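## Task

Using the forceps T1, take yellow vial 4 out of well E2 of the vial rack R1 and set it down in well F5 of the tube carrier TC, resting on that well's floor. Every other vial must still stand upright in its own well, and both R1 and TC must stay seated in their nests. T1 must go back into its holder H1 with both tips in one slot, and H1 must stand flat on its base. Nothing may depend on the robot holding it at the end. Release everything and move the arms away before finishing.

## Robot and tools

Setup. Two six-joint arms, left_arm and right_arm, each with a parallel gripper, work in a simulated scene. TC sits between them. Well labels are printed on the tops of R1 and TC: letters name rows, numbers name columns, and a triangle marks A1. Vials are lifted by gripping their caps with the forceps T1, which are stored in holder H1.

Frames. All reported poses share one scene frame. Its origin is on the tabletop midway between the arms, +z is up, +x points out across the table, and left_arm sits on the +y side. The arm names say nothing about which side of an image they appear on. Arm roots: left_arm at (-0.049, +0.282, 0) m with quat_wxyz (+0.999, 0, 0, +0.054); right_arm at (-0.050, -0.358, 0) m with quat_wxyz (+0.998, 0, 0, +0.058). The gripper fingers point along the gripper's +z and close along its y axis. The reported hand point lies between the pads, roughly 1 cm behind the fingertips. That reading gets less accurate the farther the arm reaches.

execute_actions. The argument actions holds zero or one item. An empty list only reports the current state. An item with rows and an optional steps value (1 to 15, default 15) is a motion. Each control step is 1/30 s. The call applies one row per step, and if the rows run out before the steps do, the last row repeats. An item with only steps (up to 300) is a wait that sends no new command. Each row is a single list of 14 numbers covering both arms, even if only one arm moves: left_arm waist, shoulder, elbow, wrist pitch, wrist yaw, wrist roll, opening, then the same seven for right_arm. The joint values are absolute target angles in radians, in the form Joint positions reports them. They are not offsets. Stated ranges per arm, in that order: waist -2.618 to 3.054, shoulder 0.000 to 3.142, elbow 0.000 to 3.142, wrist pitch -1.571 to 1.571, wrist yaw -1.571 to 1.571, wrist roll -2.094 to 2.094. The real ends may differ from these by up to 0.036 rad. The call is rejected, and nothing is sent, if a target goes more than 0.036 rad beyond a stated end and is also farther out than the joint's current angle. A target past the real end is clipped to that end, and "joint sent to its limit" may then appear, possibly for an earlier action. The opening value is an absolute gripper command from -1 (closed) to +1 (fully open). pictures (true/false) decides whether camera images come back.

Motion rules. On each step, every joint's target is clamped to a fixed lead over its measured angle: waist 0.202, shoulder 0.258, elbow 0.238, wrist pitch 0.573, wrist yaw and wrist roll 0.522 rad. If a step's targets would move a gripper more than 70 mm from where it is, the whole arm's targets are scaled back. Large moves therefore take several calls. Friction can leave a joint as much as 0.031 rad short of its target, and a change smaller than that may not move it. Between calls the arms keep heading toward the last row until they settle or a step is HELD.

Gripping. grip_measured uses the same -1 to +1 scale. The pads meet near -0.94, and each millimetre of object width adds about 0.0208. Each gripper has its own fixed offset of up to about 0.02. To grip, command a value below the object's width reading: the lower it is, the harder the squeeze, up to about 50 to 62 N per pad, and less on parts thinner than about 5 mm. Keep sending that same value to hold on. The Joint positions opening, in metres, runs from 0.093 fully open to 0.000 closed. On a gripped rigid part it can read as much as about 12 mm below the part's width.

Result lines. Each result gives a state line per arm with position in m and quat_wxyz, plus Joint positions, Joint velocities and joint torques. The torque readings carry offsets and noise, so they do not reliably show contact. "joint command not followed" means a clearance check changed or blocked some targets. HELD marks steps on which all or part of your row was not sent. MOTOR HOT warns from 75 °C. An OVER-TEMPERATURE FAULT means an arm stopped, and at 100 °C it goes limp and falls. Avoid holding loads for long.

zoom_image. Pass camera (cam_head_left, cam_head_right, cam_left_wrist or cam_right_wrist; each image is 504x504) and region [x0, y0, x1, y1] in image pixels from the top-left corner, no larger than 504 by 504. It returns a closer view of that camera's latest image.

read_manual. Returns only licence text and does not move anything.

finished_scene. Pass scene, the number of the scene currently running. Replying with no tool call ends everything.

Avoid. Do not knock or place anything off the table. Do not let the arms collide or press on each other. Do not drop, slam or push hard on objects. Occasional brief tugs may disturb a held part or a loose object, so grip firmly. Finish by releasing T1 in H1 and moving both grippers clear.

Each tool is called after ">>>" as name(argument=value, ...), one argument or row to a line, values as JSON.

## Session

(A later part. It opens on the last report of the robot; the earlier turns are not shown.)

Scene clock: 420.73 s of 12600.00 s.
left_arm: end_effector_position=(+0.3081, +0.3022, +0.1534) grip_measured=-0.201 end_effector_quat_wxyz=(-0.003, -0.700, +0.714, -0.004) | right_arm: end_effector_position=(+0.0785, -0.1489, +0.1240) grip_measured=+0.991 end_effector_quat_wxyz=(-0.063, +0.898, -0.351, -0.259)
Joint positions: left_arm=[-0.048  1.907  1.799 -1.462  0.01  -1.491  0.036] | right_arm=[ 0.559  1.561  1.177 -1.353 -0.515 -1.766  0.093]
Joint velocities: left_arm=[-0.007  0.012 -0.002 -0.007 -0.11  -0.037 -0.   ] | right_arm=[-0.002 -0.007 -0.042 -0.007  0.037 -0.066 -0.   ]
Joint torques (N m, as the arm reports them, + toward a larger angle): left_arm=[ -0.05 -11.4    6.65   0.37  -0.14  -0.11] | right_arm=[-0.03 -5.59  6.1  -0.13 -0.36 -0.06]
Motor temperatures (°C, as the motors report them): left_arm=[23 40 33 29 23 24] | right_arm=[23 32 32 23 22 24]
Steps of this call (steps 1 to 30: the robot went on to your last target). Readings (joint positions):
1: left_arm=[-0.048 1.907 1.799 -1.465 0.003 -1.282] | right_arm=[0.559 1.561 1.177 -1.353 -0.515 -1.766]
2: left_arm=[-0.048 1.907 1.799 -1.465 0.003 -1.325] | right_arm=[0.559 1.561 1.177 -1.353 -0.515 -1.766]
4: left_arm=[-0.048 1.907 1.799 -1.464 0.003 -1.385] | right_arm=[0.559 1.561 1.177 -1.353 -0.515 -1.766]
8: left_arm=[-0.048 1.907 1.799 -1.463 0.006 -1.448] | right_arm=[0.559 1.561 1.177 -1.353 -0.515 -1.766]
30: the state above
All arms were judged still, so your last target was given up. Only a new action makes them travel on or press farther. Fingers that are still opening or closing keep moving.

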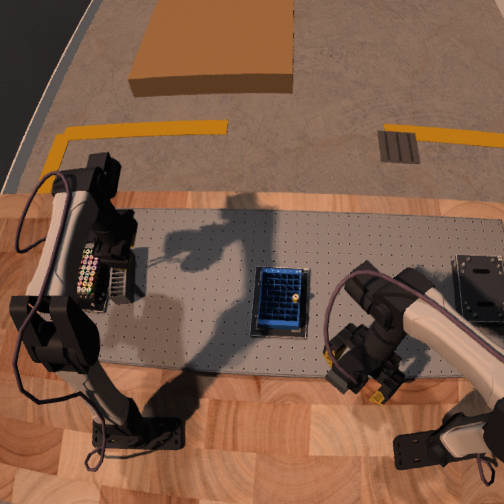

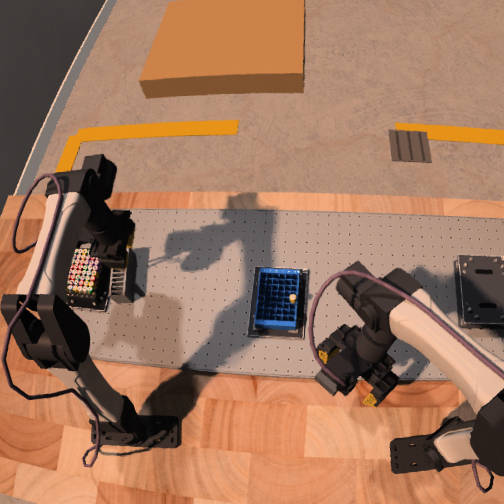

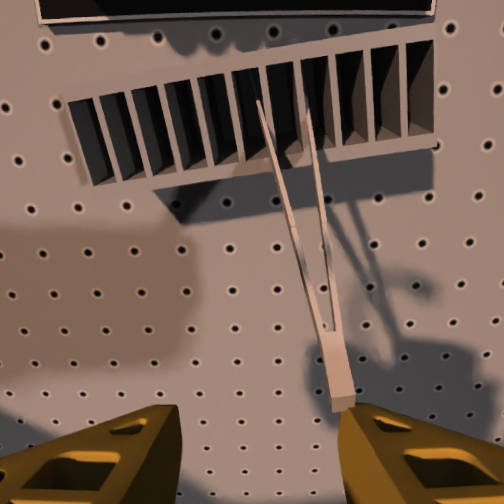

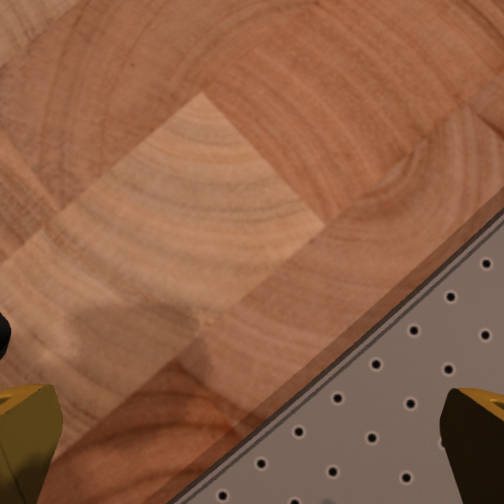

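>>> execute_actions(
  actions=[
    {"rows":[[-0.075,1.977,1.89,-1.475,0,-1.5,-0.2,0.559,1.561,1.177,-1.353,-0.515,-1.766,1]],"steps":15},
  ],
  pictures=false,
)

>>> execute_actions(
  actions=[
    {"rows":[[-0.075,1.975,1.78,-1.37,0,-1.5,-0.2,0.559,1.561,1.177,-1.353,-0.515,-1.766,1]],"steps":15},
  ],
  pictures=false,
)

>>> execute_actions(
  actions=[
    {"steps":15},
  ],
)

Scene clock: 429.37 s of 12600.00 s.
left_arm: end_effector_position=(+0.3233, +0.2961, +0.1475) grip_measured=-0.201 end_effector_quat_wxyz=(-0.005, -0.694, +0.720, -0.000) | right_arm: end_effector_position=(+0.0785, -0.1489, +0.1240) grip_measured=+0.991 end_effector_quat_wxyz=(-0.063, +0.898, -0.351, -0.259)
Joint positions: left_arm=[-0.068  1.975  1.869 -1.472  0.007 -1.493  0.036] | right_arm=[ 0.559  1.561  1.177 -1.353 -0.515 -1.766  0.093]
Joint velocities: left_arm=[-0.002 -0.007 -0.002 -0.051 -0.022 -0.051  0.   ] | right_arm=[ 0.007 -0.002  0.002 -0.007 -0.022  0.066  0.   ]
Joint torques (N m, as the arm reports them, + toward a larger angle): left_arm=[ -1.29 -11.34   9.16   0.19  -0.04  -0.07] | right_arm=[-0.11 -5.5   6.1  -0.06 -0.4  -0.01]
Motor temperatures (°C, as the motors report them): left_arm=[23 41 33 28 23 24] | right_arm=[23 32 32 23 22 24]
Steps of this call (steps 1 to 90: nothing new was sent; then 5.13 s passed at rest; steps 91 to 105: all 15 steps of this action). Readings (joint positions):
91: left_arm=[-0.050 1.916 1.814 -1.472 0.009 -1.492] | right_arm=[0.559 1.561 1.177 -1.353 -0.515 -1.766]
92: left_arm=[-0.054 1.931 1.838 -1.478 0.008 -1.492] | right_arm=[0.559 1.561 1.177 -1.353 -0.515 -1.766]
94: left_arm=[-0.062 1.955 1.866 -1.472 0.008 -1.492] | right_arm=[0.559 1.561 1.177 -1.353 -0.515 -1.766]
98: left_arm=[-0.068 1.974 1.869 -1.472 0.008 -1.493] | right_arm=[0.559 1.561 1.177 -1.353 -0.515 -1.766]
105: the state above

Scene clock: 429.87 s of 12600.00 s.
left_arm: end_effector_position=(+0.3264, +0.2963, +0.1267) grip_measured=-0.201 end_effector_quat_wxyz=(-0.004, -0.694, +0.720, -0.001) | right_arm: end_effector_position=(+0.0785, -0.1489, +0.1240) grip_measured=+0.991 end_effector_quat_wxyz=(-0.063, +0.898, -0.351, -0.259)
Joint positions: left_arm=[-0.068  1.978  1.79  -1.388  0.006 -1.493  0.036] | right_arm=[ 0.559  1.561  1.177 -1.353 -0.515 -1.766  0.093]
Joint velocities: left_arm=[-0.017  0.002 -0.012  0.051 -0.037  0.066 -0.002] | right_arm=[-0.002  0.002 -0.032 -0.037  0.051  0.022  0.001]
Joint torques (N m, as the arm reports them, + toward a larger angle): left_arm=[ -1.06 -11.82   6.63   0.38  -0.09   0.01] | right_arm=[-0.11 -5.48  6.07 -0.09 -0.43 -0.09]
Motor temperatures (°C, as the motors report them): left_arm=[23 41 33 28 23 24] | right_arm=[23 32 32 23 22 24]
Steps of this call (steps 1 to 15: all 15 steps of this action). Readings (joint positions):
1: left_arm=[-0.068 1.973 1.856 -1.457 0.006 -1.493] | right_arm=[0.559 1.561 1.177 -1.353 -0.515 -1.766]
2: left_arm=[-0.068 1.969 1.836 -1.440 0.006 -1.493] | right_arm=[0.559 1.561 1.177 -1.353 -0.515 -1.766]
4: left_arm=[-0.068 1.972 1.805 -1.421 0.006 -1.493] | right_arm=[0.559 1.561 1.177 -1.353 -0.515 -1.766]
8: left_arm=[-0.068 1.978 1.790 -1.402 0.006 -1.493] | right_arm=[0.559 1.561 1.177 -1.353 -0.515 -1.766]
15: the state above

Scene clock: 430.37 s of 12600.00 s.
left_arm: end_effector_position=(+0.3271, +0.2964, +0.1267) grip_measured=-0.201 end_effector_quat_wxyz=(-0.003, -0.694, +0.720, -0.002) | right_arm: end_effector_position=(+0.0785, -0.1489, +0.1240) grip_measured=+0.991 end_effector_quat_wxyz=(-0.063, +0.898, -0.351, -0.259)
Joint positions: left_arm=[-0.068  1.978  1.79  -1.385  0.006 -1.493  0.036] | right_arm=[ 0.559  1.561  1.177 -1.353 -0.515 -1.766  0.093]
Joint velocities: left_arm=[ 0.007 -0.022  0.012 -0.022  0.037  0.022 -0.001] | right_arm=[ 0.007 -0.007 -0.007  0.022 -0.037 -0.007 -0.001]
Joint torques (N m, as the arm reports them, + toward a larger angle): left_arm=[ -1.07 -11.9    6.53   0.43  -0.1   -0.01] | right_arm=[-0.16 -5.52  6.05 -0.11 -0.36  0.03]
Motor temperatures (°C, as the motors report them): left_arm=[23 41 33 28 23 24] | right_arm=[23 32 32 23 22 24]
Steps of this call (steps 1 to 15: the robot went on to your last target). Readings (joint positions):
1: left_arm=[-0.068 1.978 1.790 -1.387 0.006 -1.493] | right_arm=[0.559 1.561 1.177 -1.353 -0.515 -1.766]
2: left_arm=[-0.068 1.978 1.790 -1.387 0.006 -1.493] | right_arm=[0.559 1.561 1.177 -1.353 -0.515 -1.766]
4: left_arm=[-0.068 1.978 1.790 -1.386 0.006 -1.493] | right_arm=[0.559 1.561 1.177 -1.353 -0.515 -1.766]
8: left_arm=[-0.068 1.978 1.790 -1.385 0.006 -1.493] | right_arm=[0.559 1.561 1.177 -1.353 -0.515 -1.766]
15: the state above
All arms were judged still, so your last target was given up. Only a new action makes them travel on or press farther. Fingers that are still opening or closing keep moving.

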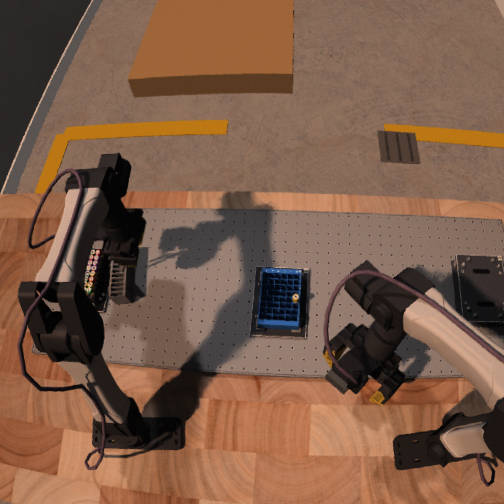

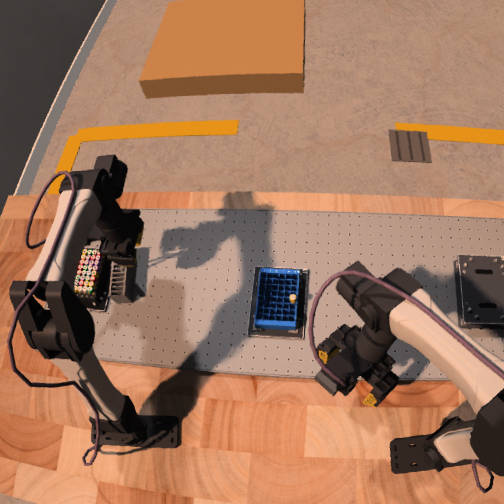

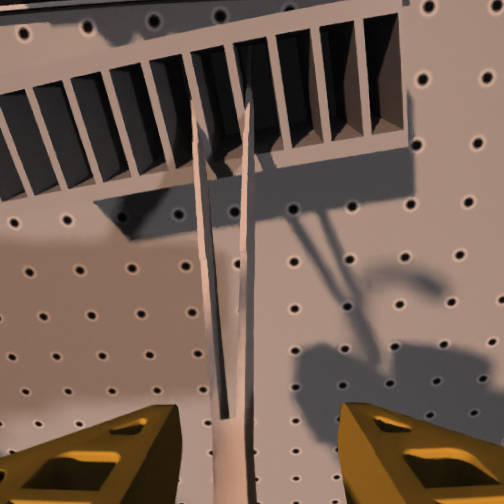

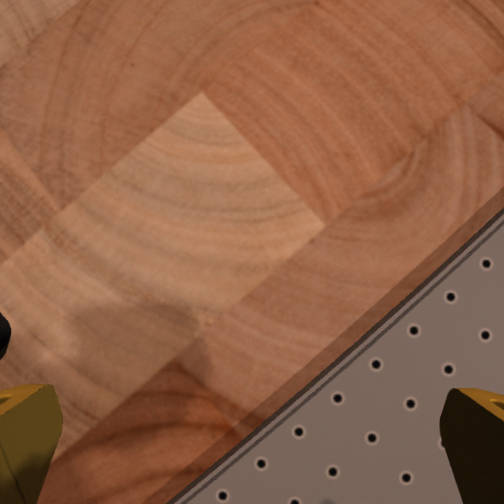

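>>> execute_actions(
  actions=[
    {"rows":[[-0.075,1.975,1.76,-1.35,0,-1.5,-0.2,0.559,1.561,1.177,-1.353,-0.515,-1.766,1]],"steps":10},
  ],
  pictures=false,
)

>>> execute_actions(
  actions=[
    {"rows":[[-0.075,1.975,1.76,-1.35,0,-1.5,-0.87,0.559,1.561,1.177,-1.353,-0.515,-1.766,1]],"steps":12},
  ],
  pictures=false,
)

>>> execute_actions(
  actions=[
    {"rows":[[-0.05,1.975,1.80,-1.39,0,-1.5,-0.87,0.559,1.561,1.177,-1.353,-0.515,-1.766,1],[-0.05,1.975,1.80,-1.39,0,-1.5,-0.87,0.559,1.561,1.177,-1.353,-0.515,-1.766,1],[-0.05,1.975,1.80,-1.39,0,-1.5,-0.87,0.559,1.561,1.177,-1.353,-0.515,-1.766,1],[-0.02,1.975,1.83,-1.42,0,-1.48,-0.87,0.559,1.561,1.177,-1.353,-0.515,-1.766,1],[-0.02,1.975,1.83,-1.42,0,-1.48,-0.87,0.559,1.561,1.177,-1.353,-0.515,-1.766,1],[-0.02,1.975,1.83,-1.42,0,-1.48,-0.87,0.559,1.561,1.177,-1.353,-0.515,-1.766,1],[0.01,1.97,1.85,-1.44,0,-1.45,-0.87,0.559,1.561,1.177,-1.353,-0.515,-1.766,1],[0.01,1.97,1.85,-1.44,0,-1.45,-0.87,0.559,1.561,1.177,-1.353,-0.515,-1.766,1],[0.01,1.97,1.85,-1.44,0,-1.45,-0.87,0.559,1.561,1.177,-1.353,-0.515,-1.766,1],[0.05,1.96,1.86,-1.46,0,-1.42,-0.87,0.559,1.561,1.177,-1.353,-0.515,-1.766,1]],"steps":15},
  ],
  pictures=false,
)

>>> execute_actions(
  actions=[
    {"steps":15},
  ],
)

Scene clock: 435.83 s of 12600.00 s.
left_arm: end_effector_position=(+0.3278, +0.2964, +0.1228) grip_measured=-0.201 end_effector_quat_wxyz=(-0.002, -0.694, +0.720, -0.002) | right_arm: end_effector_position=(+0.0785, -0.1489, +0.1240) grip_measured=+0.991 end_effector_quat_wxyz=(-0.063, +0.898, -0.351, -0.259)
Joint positions: left_arm=[-0.068  1.978  1.775 -1.367  0.006 -1.493  0.036] | right_arm=[ 0.559  1.561  1.177 -1.353 -0.515 -1.766  0.093]
Joint velocities: left_arm=[-0.002  0.002 -0.007 -0.037  0.022 -0.066 -0.001] | right_arm=[ 0.002  0.022  0.017  0.037  0.022 -0.051  0.001]
Joint torques (N m, as the arm reports them, + toward a larger angle): left_arm=[ -1.08 -11.83   6.28   0.37  -0.09  -0.1 ] | right_arm=[-0.11 -5.48  6.01 -0.1  -0.44  0.  ]
Motor temperatures (°C, as the motors report them): left_arm=[23 42 33 27 23 24] | right_arm=[23 32 32 23 22 24]
Steps of this call (steps 1 to 90: nothing new was sent; then 2.13 s passed at rest; steps 91 to 100: all 10 steps of this action). Readings (joint positions):
91: left_arm=[-0.068 1.978 1.788 -1.382 0.006 -1.493] | right_arm=[0.559 1.561 1.177 -1.353 -0.515 -1.766]
92: left_arm=[-0.068 1.978 1.785 -1.378 0.006 -1.493] | right_arm=[0.559 1.561 1.177 -1.353 -0.515 -1.766]
94: left_arm=[-0.068 1.978 1.777 -1.373 0.006 -1.493] | right_arm=[0.559 1.561 1.177 -1.353 -0.515 -1.766]
98: left_arm=[-0.068 1.978 1.775 -1.369 0.006 -1.493] | right_arm=[0.559 1.561 1.177 -1.353 -0.515 -1.766]
100: the state above

Scene clock: 436.23 s of 12600.00 s.
left_arm: end_effector_position=(+0.3281, +0.2964, +0.1228) grip_measured=-0.867 end_effector_quat_wxyz=(-0.002, -0.694, +0.720, -0.003) | right_arm: end_effector_position=(+0.0785, -0.1489, +0.1240) grip_measured=+0.991 end_effector_quat_wxyz=(-0.063, +0.898, -0.351, -0.259)
Joint positions: left_arm=[-0.068  1.978  1.775 -1.366  0.006 -1.494  0.004] | right_arm=[ 0.559  1.561  1.177 -1.353 -0.515 -1.766  0.093]
Joint velocities: left_arm=[ 0.002  0.017 -0.002 -0.007 -0.007  0.022 -0.   ] | right_arm=[ 0.012 -0.002  0.012  0.037 -0.051  0.037 -0.001]
Joint torques (N m, as the arm reports them, + toward a larger angle): left_arm=[ -1.05 -11.81   6.11   0.41  -0.12  -0.06] | right_arm=[-0.03 -5.4   6.   -0.06 -0.38 -0.05]
Motor temperatures (°C, as the motors report them): left_arm=[23 42 33 27 23 24] | right_arm=[23 32 32 23 22 24]
Steps of this call (steps 1 to 12: all 12 steps of this action). Readings (joint positions):
1: left_arm=[-0.068 1.978 1.775 -1.367 0.006 -1.493] | right_arm=[0.559 1.561 1.177 -1.353 -0.515 -1.766]
2: left_arm=[-0.068 1.978 1.775 -1.366 0.006 -1.493] | right_arm=[0.559 1.561 1.177 -1.353 -0.515 -1.766]
4: left_arm=[-0.068 1.978 1.775 -1.366 0.006 -1.493] | right_arm=[0.559 1.561 1.177 -1.353 -0.515 -1.766]
8: left_arm=[-0.068 1.978 1.775 -1.366 0.006 -1.493] | right_arm=[0.559 1.561 1.177 -1.353 -0.515 -1.766]
12: the state above

Scene clock: 436.73 s of 12600.00 s.
left_arm: end_effector_position=(+0.3213, +0.3406, +0.1383) grip_measured=-0.867 end_effector_quat_wxyz=(+0.003, +0.717, -0.697, -0.000) | right_arm: end_effector_position=(+0.0785, -0.1489, +0.1240) grip_measured=+0.991 end_effector_quat_wxyz=(-0.063, +0.898, -0.351, -0.259)
Joint positions: left_arm=[ 0.049  1.979  1.838 -1.436  0.003 -1.44   0.004] | right_arm=[ 0.559  1.561  1.177 -1.353 -0.515 -1.766  0.093]
Joint velocities: left_arm=[ 0.022 -0.002 -0.012 -0.095  0.037  0.037 -0.001] | right_arm=[-0.012 -0.002 -0.002 -0.066 -0.037 -0.022 -0.001]
Joint torques (N m, as the arm reports them, + toward a larger angle): left_arm=[ -0.71 -13.2    9.14   0.13  -0.04   0.05] | right_arm=[-0.29 -5.36  6.08 -0.1  -0.45 -0.01]
Motor temperatures (°C, as the motors report them): left_arm=[23 42 33 27 23 24] | right_arm=[23 32 32 23 22 24]
Steps of this call (steps 1 to 15: all 15 steps of this action). Readings (joint positions):
1: left_arm=[-0.067 1.978 1.775 -1.367 0.006 -1.494] | right_arm=[0.559 1.561 1.177 -1.353 -0.515 -1.766]
2: left_arm=[-0.066 1.978 1.775 -1.369 0.006 -1.494] | right_arm=[0.559 1.561 1.177 -1.353 -0.515 -1.766]
4: left_arm=[-0.060 1.979 1.781 -1.379 0.007 -1.493] | right_arm=[0.559 1.561 1.177 -1.353 -0.515 -1.766]
8: left_arm=[-0.020 1.979 1.815 -1.403 0.007 -1.479] | right_arm=[0.559 1.561 1.177 -1.353 -0.515 -1.766]
15: the state above

Scene clock: 437.23 s of 12600.00 s.
left_arm: end_effector_position=(+0.3189, +0.3402, +0.1383) grip_measured=-0.867 end_effector_quat_wxyz=(-0.007, -0.712, +0.702, +0.003) | right_arm: end_effector_position=(+0.0785, -0.1489, +0.1240) grip_measured=+0.991 end_effector_quat_wxyz=(-0.063, +0.898, -0.351, -0.259)
Joint positions: left_arm=[ 0.049  1.979  1.838 -1.446  0.003 -1.427  0.004] | right_arm=[ 0.559  1.561  1.177 -1.353 -0.515 -1.766  0.093]
Joint velocities: left_arm=[-0.007  0.007  0.002 -0.022  0.007 -0.022 -0.   ] | right_arm=[ 0.002  0.012 -0.002 -0.11  -0.037 -0.007  0.002]
Joint torques (N m, as the arm reports them, + toward a larger angle): left_arm=[ -0.51 -13.25   9.21   0.12  -0.07   0.08] | right_arm=[-0.12 -5.36  6.05 -0.07 -0.39 -0.03]
Motor temperatures (°C, as the motors report them): left_arm=[23 42 33 27 23 24] | right_arm=[23 32 32 23 22 24]
Steps of this call (steps 1 to 15: the robot went on to your last target). Readings (joint positions):
1: left_arm=[0.049 1.979 1.838 -1.438 0.003 -1.437] | right_arm=[0.559 1.561 1.177 -1.353 -0.515 -1.766]
2: left_arm=[0.049 1.979 1.838 -1.440 0.003 -1.435] | right_arm=[0.559 1.561 1.177 -1.353 -0.515 -1.766]
4: left_arm=[0.049 1.979 1.838 -1.443 0.003 -1.432] | right_arm=[0.559 1.561 1.177 -1.353 -0.515 -1.766]
8: left_arm=[0.049 1.979 1.838 -1.445 0.003 -1.429] | right_arm=[0.559 1.561 1.177 -1.353 -0.515 -1.766]
15: the state above

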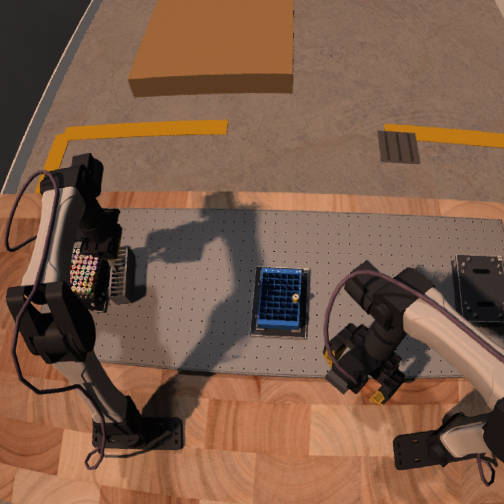

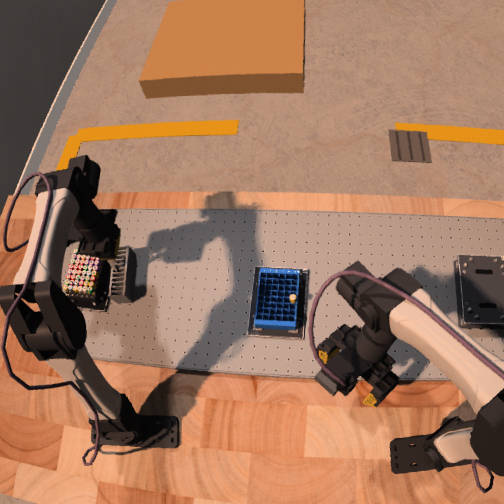

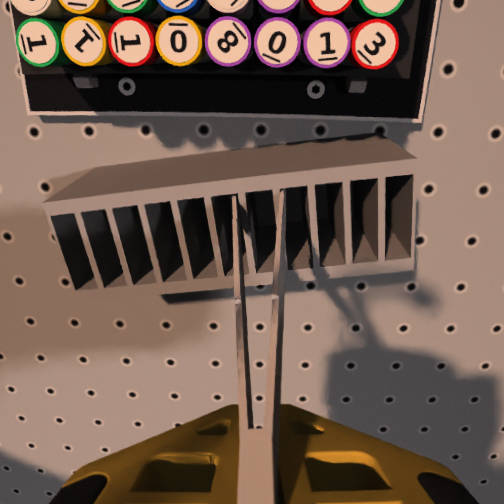

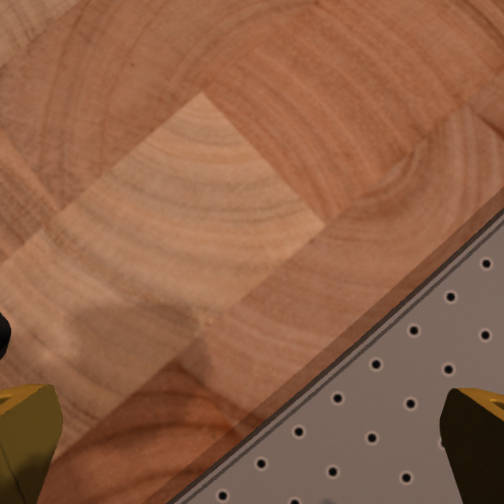

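>>> execute_actions(
  actions=[
    {"rows":[[0.08,1.97,1.86,-1.45,0,-1.40,-0.87,0.559,1.561,1.177,-1.353,-0.515,-1.766,1],[0.08,1.97,1.86,-1.45,0,-1.40,-0.87,0.559,1.561,1.177,-1.353,-0.515,-1.766,1],[0.08,1.97,1.86,-1.45,0,-1.40,-0.87,0.559,1.561,1.177,-1.353,-0.515,-1.766,1],[0.11,1.97,1.86,-1.45,0,-1.37,-0.87,0.559,1.561,1.177,-1.353,-0.515,-1.766,1]],"steps":15},
  ],
)

>>> execute_actions(
  actions=[
    {"rows":[[0.11,1.98,1.92,-1.51,0,-1.37,-0.95,0.559,1.561,1.177,-1.353,-0.515,-1.766,1],[0.11,1.98,1.92,-1.51,0,-1.37,-0.95,0.559,1.561,1.177,-1.353,-0.515,-1.766,1],[0.11,1.98,1.92,-1.51,0,-1.37,-0.95,0.559,1.561,1.177,-1.353,-0.515,-1.766,1],[0.11,1.98,1.92,-1.51,0,-1.37,-0.95,0.559,1.561,1.177,-1.353,-0.515,-1.766,1],[0.11,1.98,1.98,-1.55,0,-1.37,-0.95,0.559,1.561,1.177,-1.353,-0.515,-1.766,1],[0.11,1.98,1.98,-1.55,0,-1.37,-0.95,0.559,1.561,1.177,-1.353,-0.515,-1.766,1],[0.11,1.98,1.98,-1.55,0,-1.37,-0.95,0.559,1.561,1.177,-1.353,-0.515,-1.766,1],[0.11,1.98,1.98,-1.55,0,-1.37,-0.95,0.559,1.561,1.177,-1.353,-0.515,-1.766,1],[0.11,1.94,2.0,-1.55,0,-1.37,-0.95,0.559,1.561,1.177,-1.353,-0.515,-1.766,1],[0.11,1.94,2.0,-1.55,0,-1.37,-0.95,0.559,1.561,1.177,-1.353,-0.515,-1.766,1],[0.11,1.94,2.0,-1.55,0,-1.37,-0.95,0.559,1.561,1.177,-1.353,-0.515,-1.766,1],[0.11,1.90,2.02,-1.55,0,-1.37,-0.95,0.559,1.561,1.177,-1.353,-0.515,-1.766,1]],"steps":15},
  ],
  pictures=false,
)

>>> execute_actions(
  actions=[
    {"steps":15},
  ],
)

Scene clock: 447.30 s of 12600.00 s.
left_arm: end_effector_position=(+0.3150, +0.3610, +0.1383) grip_measured=-0.867 end_effector_quat_wxyz=(+0.008, +0.716, -0.698, -0.003) | right_arm: end_effector_position=(+0.0785, -0.1489, +0.1240) grip_measured=+0.991 end_effector_quat_wxyz=(-0.063, +0.898, -0.351, -0.259)
Joint positions: left_arm=[ 0.107  1.979  1.838 -1.446  0.004 -1.38   0.004] | right_arm=[ 0.559  1.561  1.177 -1.353 -0.515 -1.766  0.093]
Joint velocities: left_arm=[ 0.002 -0.012  0.017  0.037  0.037 -0.081 -0.   ] | right_arm=[-0.012 -0.007  0.022 -0.022 -0.022 -0.037  0.   ]
Joint torques (N m, as the arm reports them, + toward a larger angle): left_arm=[ -0.39 -12.3    9.26   0.19  -0.1    0.05] | right_arm=[-0.13 -5.58  6.14 -0.08 -0.37 -0.03]
Motor temperatures (°C, as the motors report them): left_arm=[23 44 34 27 23 24] | right_arm=[23 32 32 23 22 24]
Steps of this call (steps 1 to 15: the robot went on to your last target; steps 16 to 90: nothing new was sent; then 6.57 s passed at rest; steps 91 to 105: all 15 steps of this action). Readings (joint positions):
91: left_arm=[0.052 1.979 1.838 -1.446 0.004 -1.424] | right_arm=[0.559 1.561 1.177 -1.353 -0.515 -1.766]
92: left_arm=[0.055 1.979 1.838 -1.446 0.004 -1.420] | right_arm=[0.559 1.561 1.177 -1.353 -0.515 -1.766]
94: left_arm=[0.069 1.979 1.838 -1.446 0.004 -1.411] | right_arm=[0.559 1.561 1.177 -1.353 -0.515 -1.766]
98: left_arm=[0.104 1.979 1.838 -1.446 0.004 -1.391] | right_arm=[0.559 1.561 1.177 -1.353 -0.515 -1.766]
105: the state above

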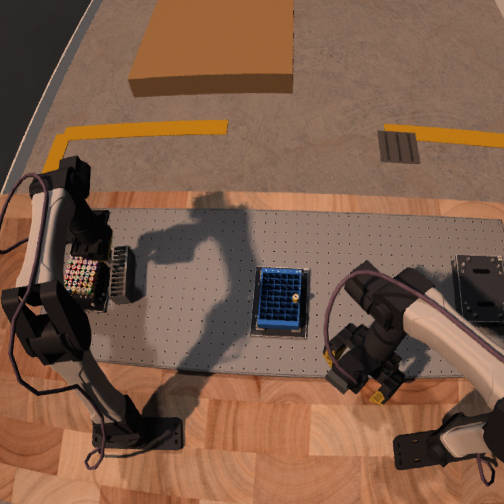

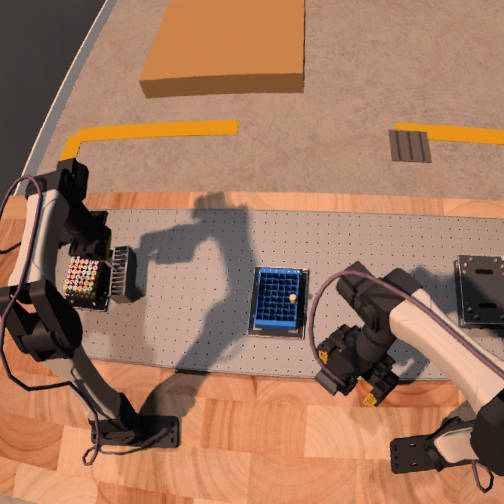

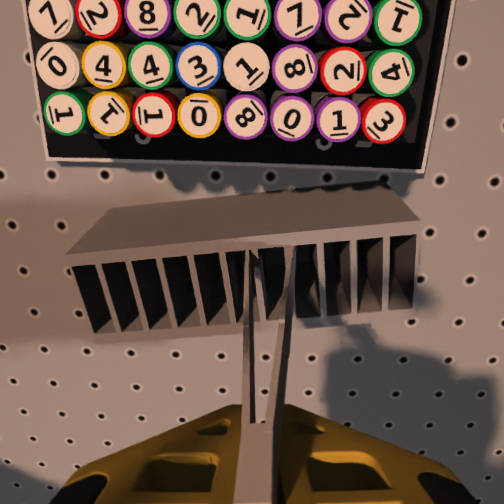

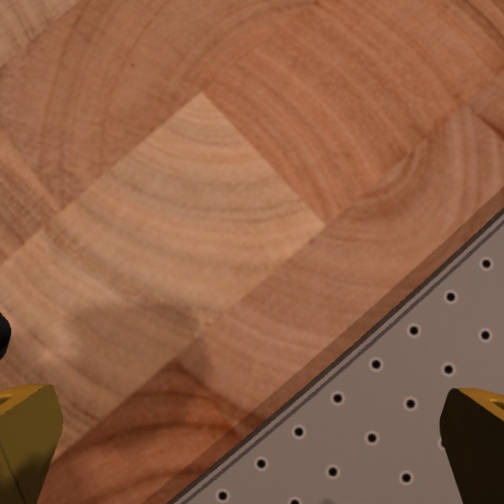

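Scene clock: 447.80 s of 12600.00 s.
left_arm: end_effector_position=(+0.3197, +0.3620, +0.1942) grip_measured=-0.944 end_effector_quat_wxyz=(+0.039, -0.714, +0.699, -0.028) | right_arm: end_effector_position=(+0.0785, -0.1489, +0.1240) grip_measured=+0.991 end_effector_quat_wxyz=(-0.063, +0.898, -0.351, -0.259)
Joint positions: left_arm=[ 0.107  1.931  1.992 -1.537  0.004 -1.377  0.   ] | right_arm=[ 0.559  1.561  1.177 -1.353 -0.515 -1.766  0.093]
Joint velocities: left_arm=[ 0.007 -0.339  0.188  0.051  0.007 -0.037  0.   ] | right_arm=[-0.002 -0.007  0.002 -0.066  0.007  0.051  0.001]
Joint torques (N m, as the arm reports them, + toward a larger angle): left_arm=[ -0.33 -11.74   8.8    0.36  -0.08   0.1 ] | right_arm=[-0.07 -5.51  6.07 -0.1  -0.37  0.03]
Motor temperatures (°C, as the motors report them): left_arm=[23 44 34 27 23 24] | right_arm=[23 32 32 23 22 24]
Steps of this call (steps 1 to 15: all 15 steps of this action). Readings (joint positions):
1: left_arm=[0.107 1.982 1.849 -1.456 0.004 -1.379] | right_arm=[0.559 1.561 1.177 -1.353 -0.515 -1.766]
2: left_arm=[0.107 1.986 1.865 -1.467 0.004 -1.379] | right_arm=[0.559 1.561 1.177 -1.353 -0.515 -1.766]
4: left_arm=[0.107 1.986 1.890 -1.476 0.004 -1.378] | right_arm=[0.559 1.561 1.177 -1.353 -0.515 -1.766]
8: left_arm=[0.107 1.988 1.952 -1.515 0.004 -1.377] | right_arm=[0.559 1.561 1.177 -1.353 -0.515 -1.766]
15: the state above

Scene clock: 448.30 s of 12600.00 s.
left_arm: end_effector_position=(+0.3187, +0.3619, +0.2075) grip_measured=-0.945 end_effector_quat_wxyz=(+0.055, -0.713, +0.698, -0.038) | right_arm: end_effector_position=(+0.0785, -0.1489, +0.1240) grip_measured=+0.991 end_effector_quat_wxyz=(-0.063, +0.898, -0.351, -0.259)
Joint positions: left_arm=[ 0.107  1.903  2.005 -1.54   0.003 -1.377  0.   ] | right_arm=[ 0.559  1.561  1.177 -1.353 -0.515 -1.766  0.093]
Joint velocities: left_arm=[ 0.002 -0.002 -0.002 -0.051  0.022 -0.022  0.   ] | right_arm=[ 0.007 -0.007  0.012 -0.022 -0.081 -0.139  0.   ]
Joint torques (N m, as the arm reports them, + toward a larger angle): left_arm=[ -0.29 -10.93   8.43   0.41  -0.05   0.08] | right_arm=[-0.03 -5.6   6.02 -0.06 -0.4  -0.05]
Motor temperatures (°C, as the motors report them): left_arm=[23 44 34 27 23 24] | right_arm=[23 32 32 23 22 24]
Steps of this call (steps 1 to 15: the robot went on to your last target). Readings (joint positions):
1: left_arm=[0.107 1.920 1.997 -1.537 0.004 -1.377] | right_arm=[0.559 1.561 1.177 -1.353 -0.515 -1.766]
2: left_arm=[0.107 1.912 2.001 -1.538 0.004 -1.377] | right_arm=[0.559 1.561 1.177 -1.353 -0.515 -1.766]
4: left_arm=[0.107 1.903 2.005 -1.538 0.003 -1.377] | right_arm=[0.559 1.561 1.177 -1.353 -0.515 -1.766]
8: left_arm=[0.107 1.903 2.005 -1.539 0.003 -1.377] | right_arm=[0.559 1.561 1.177 -1.353 -0.515 -1.766]
15: the state above

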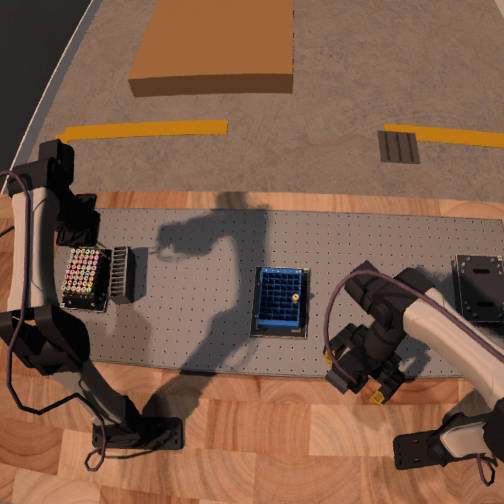

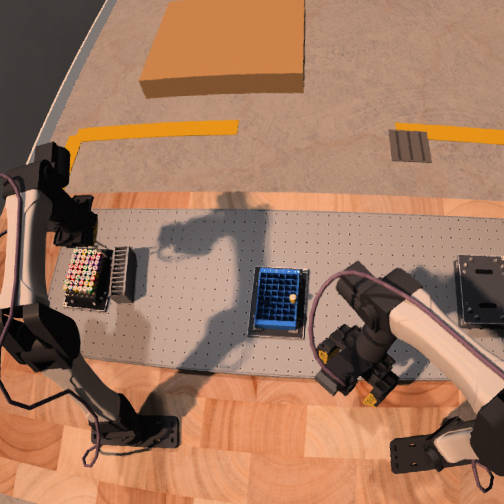

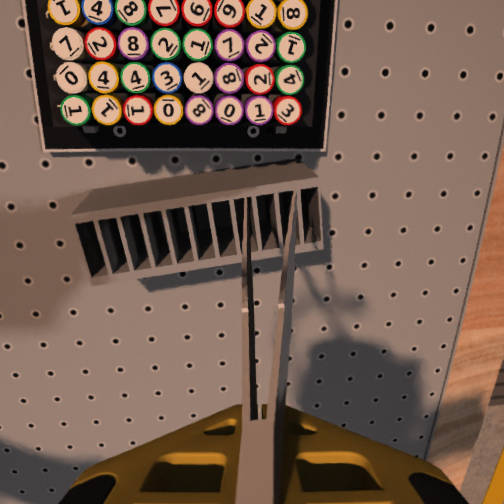

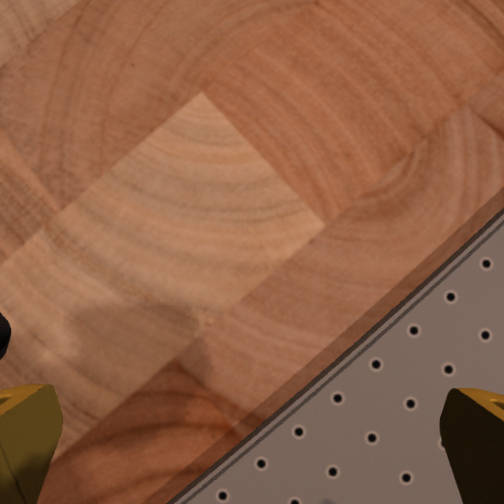

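>>> execute_actions(
  actions=[
    {"rows":[[0.096,1.83,1.87,-1.55,0,0.09,-0.95,0.559,1.561,1.177,-1.353,-0.515,-1.766,1]],"steps":15},
  ],
  pictures=false,
)

>>> execute_actions(
  actions=[
    {"steps":30},
  ],
)

Scene clock: 452.43 s of 12600.00 s.
left_arm: end_effector_position=(+0.2924, +0.3560, +0.1932) grip_measured=-0.945 end_effector_quat_wxyz=(+0.027, -0.145, +0.989, +0.000) | right_arm: end_effector_position=(+0.0785, -0.1489, +0.1240) grip_measured=+0.991 end_effector_quat_wxyz=(-0.063, +0.898, -0.351, -0.259)
Joint positions: left_arm=[ 0.106  1.851  1.884 -1.55   0.003 -0.075  0.   ] | right_arm=[ 0.559  1.561  1.177 -1.353 -0.515 -1.766  0.093]
Joint velocities: left_arm=[-0.002 -0.002 -0.012 -0.007  0.022  1.062  0.   ] | right_arm=[-0.012  0.002 -0.007 -0.007  0.007 -0.022  0.   ]
Joint torques (N m, as the arm reports them, + toward a larger angle): left_arm=[ -1.33 -11.91   6.12   0.45   0.03   0.07] | right_arm=[-0.24 -5.28  6.11 -0.09 -0.39  0.  ]
Motor temperatures (°C, as the motors report them): left_arm=[23 44 34 27 23 24] | right_arm=[23 32 32 23 22 24]
Steps of this call (steps 1 to 15: the robot went on to your last target; steps 16 to 90: nothing new was sent; then 0.63 s passed at rest; steps 91 to 105: all 15 steps of this action). Readings (joint positions):
91: left_arm=[0.107 1.892 1.981 -1.528 0.003 -1.295] | right_arm=[0.559 1.561 1.177 -1.353 -0.515 -1.766]
92: left_arm=[0.107 1.873 1.942 -1.525 0.003 -1.195] | right_arm=[0.559 1.561 1.177 -1.353 -0.515 -1.766]
94: left_arm=[0.107 1.854 1.896 -1.543 0.003 -0.997] | right_arm=[0.559 1.561 1.177 -1.353 -0.515 -1.766]
98: left_arm=[0.107 1.851 1.884 -1.550 0.003 -0.600] | right_arm=[0.559 1.561 1.177 -1.353 -0.515 -1.766]
105: the state above

Scene clock: 453.43 s of 12600.00 s.
left_arm: end_effector_position=(+0.2925, +0.3559, +0.1932) grip_measured=-0.945 end_effector_quat_wxyz=(+0.027, -0.066, +0.997, +0.002) | right_arm: end_effector_position=(+0.0785, -0.1489, +0.1240) grip_measured=+0.991 end_effector_quat_wxyz=(-0.063, +0.898, -0.351, -0.259)
Joint positions: left_arm=[ 0.106  1.851  1.884 -1.55   0.003  0.083  0.   ] | right_arm=[ 0.559  1.561  1.177 -1.353 -0.515 -1.766  0.093]
Joint velocities: left_arm=[-0.017  0.027  0.007  0.022 -0.007  0.007  0.   ] | right_arm=[-0.012 -0.027  0.012 -0.007 -0.007  0.037  0.   ]
Joint torques (N m, as the arm reports them, + toward a larger angle): left_arm=[ -1.44 -11.97   6.15   0.38   0.     0.09] | right_arm=[-0.18 -5.6   5.78 -0.06 -0.4  -0.06]
Motor temperatures (°C, as the motors report them): left_arm=[23 44 34 27 23 24] | right_arm=[23 32 32 23 22 24]
Steps of this call (steps 1 to 30: the robot went on to your last target). Readings (joint positions):
1: left_arm=[0.106 1.851 1.884 -1.550 0.003 -0.044] | right_arm=[0.559 1.561 1.177 -1.353 -0.515 -1.766]
2: left_arm=[0.106 1.851 1.884 -1.550 0.003 -0.018] | right_arm=[0.559 1.561 1.177 -1.353 -0.515 -1.766]
4: left_arm=[0.106 1.851 1.884 -1.550 0.003 0.018] | right_arm=[0.559 1.561 1.177 -1.353 -0.515 -1.766]
8: left_arm=[0.106 1.851 1.884 -1.550 0.003 0.057] | right_arm=[0.559 1.561 1.177 -1.353 -0.515 -1.766]
30: the state above
All arms were judged still, so your last target was given up. Only a new action makes them travel on or press farther. Fingers that are still opening or closing keep moving.

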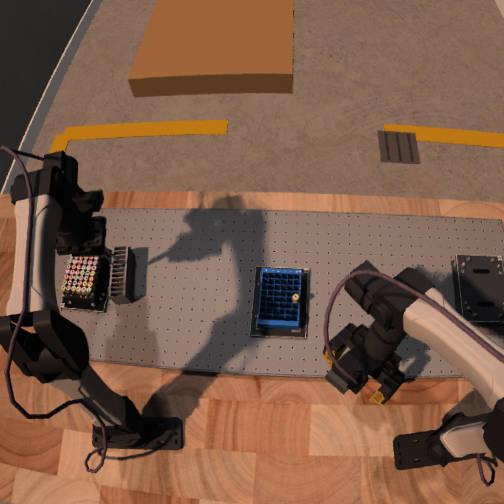

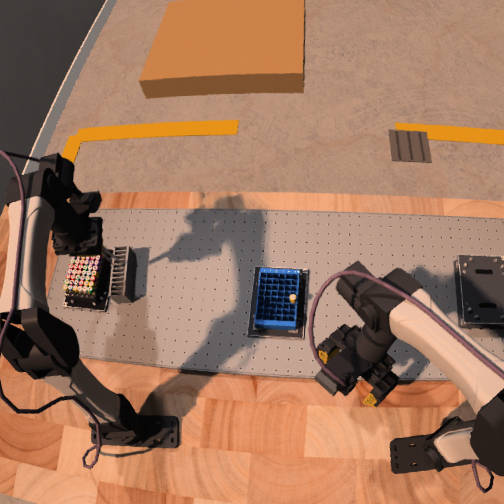

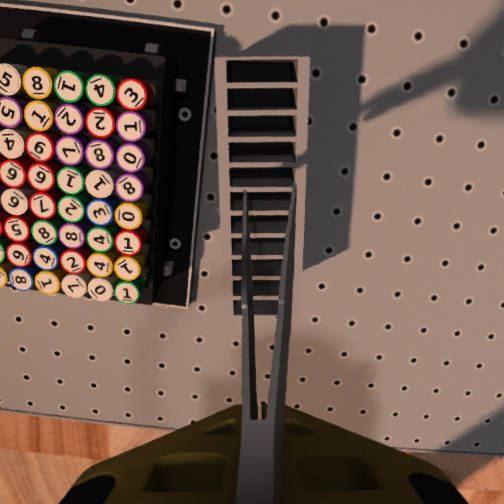

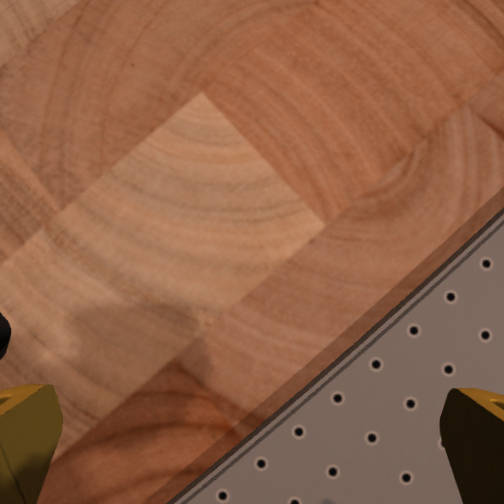

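>>> execute_actions(
  actions=[
    {"rows":[[0.125,1.85,1.82,-1.49,0,0.09,-0.95,0.559,1.561,1.177,-1.353,-0.515,-1.766,1]],"steps":15},
  ],
  pictures=false,
)

>>> execute_actions(
  actions=[
    {"steps":10},
  ],
)

>>> zoom_image(
  camera="cam_left_wrist",
  region=[160, 100, 380, 320],
)

Scene clock: 457.70 s of 12600.00 s.
left_arm: end_effector_position=(+0.2925, +0.3598, +0.1803) grip_measured=-0.945 end_effector_quat_wxyz=(+0.022, -0.071, +0.997, +0.002) | right_arm: end_effector_position=(+0.0785, -0.1489, +0.1240) grip_measured=+0.991 end_effector_quat_wxyz=(-0.063, +0.898, -0.351, -0.259)
Joint positions: left_arm=[ 0.117  1.851  1.831 -1.507  0.003  0.083  0.   ] | right_arm=[ 0.559  1.561  1.177 -1.353 -0.515 -1.766  0.093]
Joint velocities: left_arm=[-0.007  0.002 -0.022  0.022 -0.007 -0.022  0.   ] | right_arm=[-0.017  0.002 -0.017 -0.051  0.022 -0.007  0.   ]
Joint torques (N m, as the arm reports them, + toward a larger angle): left_arm=[  0.24 -10.4    6.51   0.6    0.     0.11] | right_arm=[-0.16 -5.46  6.13 -0.06 -0.35  0.  ]
Motor temperatures (°C, as the motors report them): left_arm=[23 44 34 27 23 24] | right_arm=[23 32 32 23 22 24]
Steps of this call (steps 1 to 90: nothing new was sent; then 0.77 s passed at rest; steps 91 to 105: all 15 steps of this action). Readings (joint positions):
91: left_arm=[0.107 1.850 1.875 -1.541 0.003 0.083] | right_arm=[0.559 1.561 1.177 -1.353 -0.515 -1.766]
92: left_arm=[0.109 1.849 1.863 -1.533 0.003 0.083] | right_arm=[0.559 1.561 1.177 -1.353 -0.515 -1.766]
94: left_arm=[0.113 1.850 1.841 -1.523 0.003 0.083] | right_arm=[0.559 1.561 1.177 -1.353 -0.515 -1.766]
98: left_arm=[0.117 1.851 1.831 -1.514 0.003 0.083] | right_arm=[0.559 1.561 1.177 -1.353 -0.515 -1.766]
105: the state above

Scene clock: 458.03 s of 12600.00 s.
left_arm: end_effector_position=(+0.2926, +0.3598, +0.1803) grip_measured=-0.945 end_effector_quat_wxyz=(+0.022, -0.071, +0.997, +0.002) | right_arm: end_effector_position=(+0.0785, -0.1489, +0.1240) grip_measured=+0.991 end_effector_quat_wxyz=(-0.063, +0.898, -0.351, -0.259)
Joint positions: left_arm=[ 0.117  1.851  1.831 -1.507  0.003  0.083  0.   ] | right_arm=[ 0.559  1.561  1.177 -1.353 -0.515 -1.766  0.093]
Joint velocities: left_arm=[-0.002 -0.007  0.007 -0.007  0.022  0.022  0.   ] | right_arm=[ 0.007 -0.012 -0.002  0.022 -0.007 -0.022 -0.001]
Joint torques (N m, as the arm reports them, + toward a larger angle): left_arm=[  0.06 -10.26   6.27   0.53   0.01   0.05] | right_arm=[-0.18 -5.39  6.21 -0.07 -0.4  -0.06]
Motor temperatures (°C, as the motors report them): left_arm=[23 44 34 27 23 24] | right_arm=[23 32 32 23 22 24]
Steps of this call (steps 1 to 10: the robot went on to your last target). Readings (joint positions):
1: left_arm=[0.117 1.851 1.831 -1.507 0.003 0.083] | right_arm=[0.559 1.561 1.177 -1.353 -0.515 -1.766]
2: left_arm=[0.117 1.851 1.831 -1.507 0.003 0.083] | right_arm=[0.559 1.561 1.177 -1.353 -0.515 -1.766]
4: left_arm=[0.117 1.851 1.831 -1.507 0.003 0.083] | right_arm=[0.559 1.561 1.177 -1.353 -0.515 -1.766]
8: left_arm=[0.117 1.851 1.831 -1.507 0.003 0.083] | right_arm=[0.559 1.561 1.177 -1.353 -0.515 -1.766]
10: the state above

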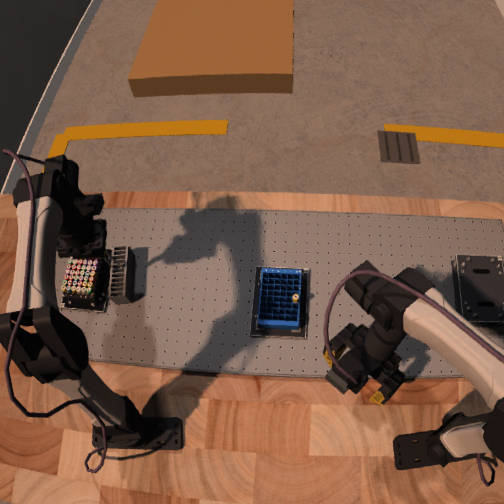

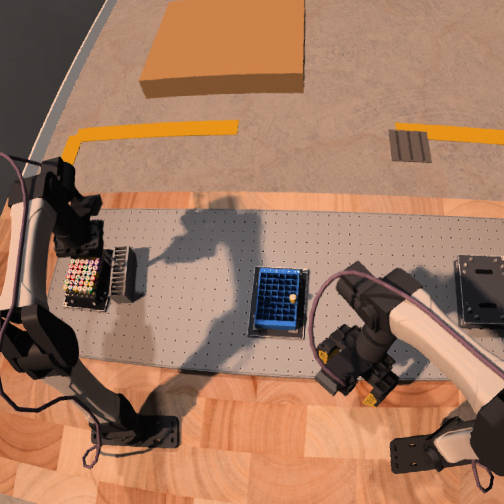

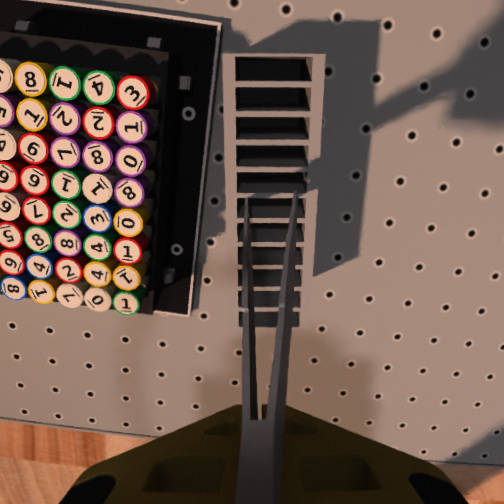

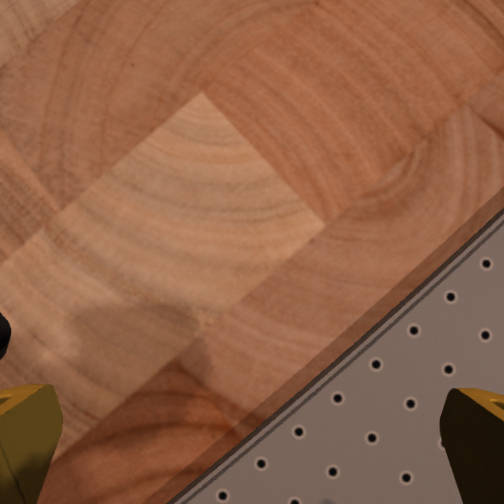

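Region (160, 100, 380, 320) of cam_left_wrist's 504x504 image, scaled by 2.291, with more detail than that image has.

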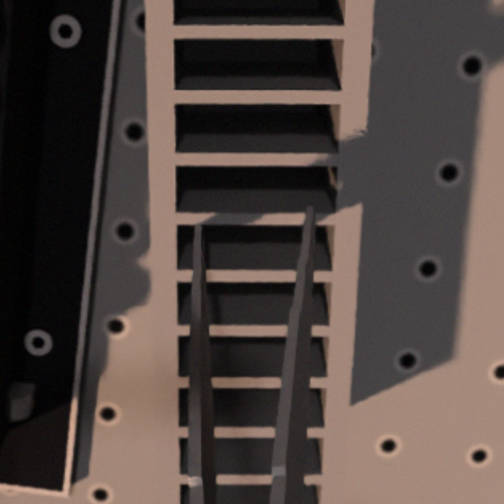

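>>> execute_actions(
  actions=[
    {"rows":[[0.125,1.85,1.86,-1.545,0,0.09,-0.95,0.559,1.561,1.177,-1.353,-0.515,-1.766,1]],"steps":12},
  ],
  pictures=false,
)

>>> execute_actions(
  actions=[
    {"rows":[[0.125,1.85,1.79,-1.48,0,0.09,-0.95,0.559,1.561,1.177,-1.353,-0.515,-1.766,1]],"steps":15},
  ],
)

>>> zoom_image(
  camera="cam_left_wrist",
  region=[160, 100, 380, 320],
)

Scene clock: 461.37 s of 12600.00 s.
left_arm: end_effector_position=(+0.2877, +0.3586, +0.1801) grip_measured=-0.945 end_effector_quat_wxyz=(+0.012, -0.071, +0.997, +0.000) | right_arm: end_effector_position=(+0.0785, -0.1489, +0.1240) grip_measured=+0.991 end_effector_quat_wxyz=(-0.063, +0.898, -0.351, -0.259)
Joint positions: left_arm=[ 0.117  1.851  1.831 -1.528  0.003  0.083  0.   ] | right_arm=[ 0.559  1.561  1.177 -1.353 -0.515 -1.766  0.093]
Joint velocities: left_arm=[-0.012 -0.032 -0.012  0.081  0.007 -0.007  0.   ] | right_arm=[-0.007 -0.007 -0.012  0.007  0.007  0.081  0.001]
Joint torques (N m, as the arm reports them, + toward a larger angle): left_arm=[  0.17 -10.25   9.78   0.17   0.     0.07] | right_arm=[-0.05 -5.49  5.89 -0.09 -0.38 -0.09]
Motor temperatures (°C, as the motors report them): left_arm=[23 44 34 27 23 24] | right_arm=[23 32 32 23 22 24]
Steps of this call (steps 1 to 15: the robot went on to your last target; steps 16 to 88: nothing new was sent; steps 89 to 100: all 12 steps of this action). Readings (joint positions):
89: left_arm=[0.117 1.851 1.831 -1.509 0.003 0.083] | right_arm=[0.559 1.561 1.177 -1.353 -0.515 -1.766]
90: left_arm=[0.117 1.851 1.831 -1.513 0.003 0.083] | right_arm=[0.559 1.561 1.177 -1.353 -0.515 -1.766]
92: left_arm=[0.117 1.851 1.831 -1.520 0.003 0.083] | right_arm=[0.559 1.561 1.177 -1.353 -0.515 -1.766]
96: left_arm=[0.117 1.851 1.831 -1.526 0.003 0.083] | right_arm=[0.559 1.561 1.177 -1.353 -0.515 -1.766]
100: the state above

Scene clock: 461.87 s of 12600.00 s.
left_arm: end_effector_position=(+0.2908, +0.3594, +0.1739) grip_measured=-0.945 end_effector_quat_wxyz=(+0.016, -0.071, +0.997, +0.001) | right_arm: end_effector_position=(+0.0785, -0.1489, +0.1240) grip_measured=+0.991 end_effector_quat_wxyz=(-0.063, +0.898, -0.351, -0.259)
Joint positions: left_arm=[ 0.117  1.85   1.806 -1.494  0.003  0.083  0.   ] | right_arm=[ 0.559  1.561  1.177 -1.353 -0.515 -1.766  0.093]
Joint velocities: left_arm=[-0.012 -0.002 -0.022 -0.051  0.007 -0.051  0.   ] | right_arm=[-0.002  0.002 -0.022 -0.066  0.037  0.007 -0.   ]
Joint torques (N m, as the arm reports them, + toward a larger angle): left_arm=[ -0.01 -10.24   6.12   0.51   0.02   0.08] | right_arm=[-0.34 -5.51  5.95 -0.11 -0.38  0.  ]
Motor temperatures (°C, as the motors report them): left_arm=[23 44 34 27 23 24] | right_arm=[23 32 32 23 22 24]
Steps of this call (steps 1 to 15: all 15 steps of this action). Readings (joint positions):
1: left_arm=[0.117 1.851 1.828 -1.523 0.003 0.083] | right_arm=[0.559 1.561 1.177 -1.353 -0.515 -1.766]
2: left_arm=[0.117 1.850 1.823 -1.517 0.003 0.083] | right_arm=[0.559 1.561 1.177 -1.353 -0.515 -1.766]
4: left_arm=[0.117 1.850 1.815 -1.506 0.003 0.083] | right_arm=[0.559 1.561 1.177 -1.353 -0.515 -1.766]
8: left_arm=[0.117 1.850 1.806 -1.498 0.003 0.083] | right_arm=[0.559 1.561 1.177 -1.353 -0.515 -1.766]
15: the state above

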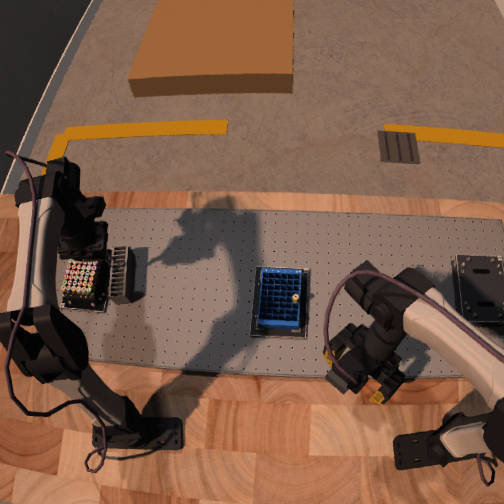

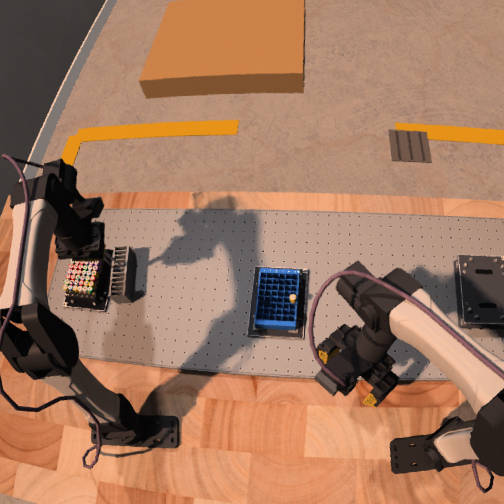

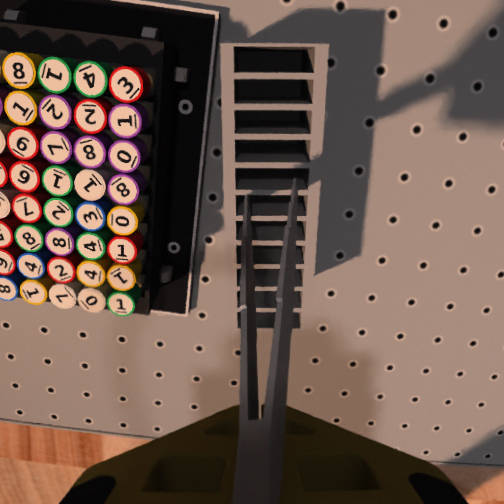

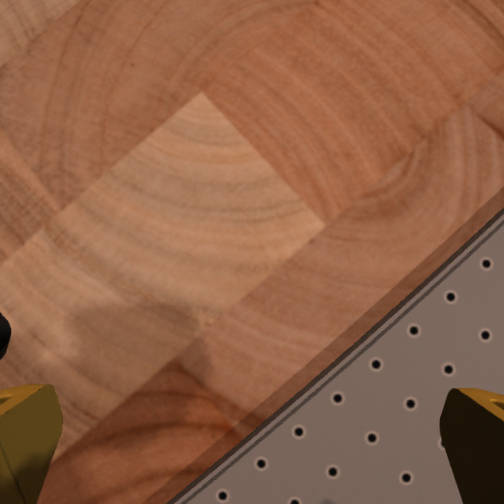

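Region (160, 100, 380, 320) of cam_left_wrist's 504x504 image, scaled by 2.291, with more detail than that image has.

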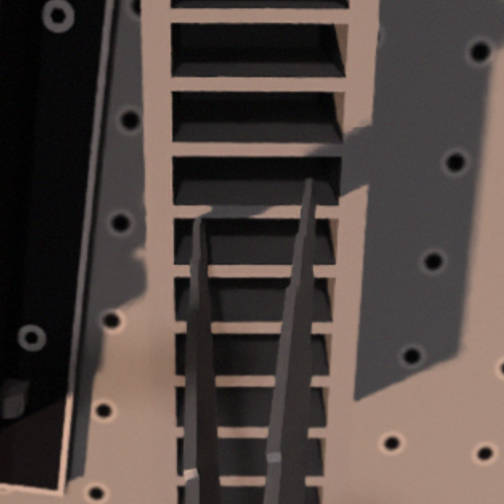

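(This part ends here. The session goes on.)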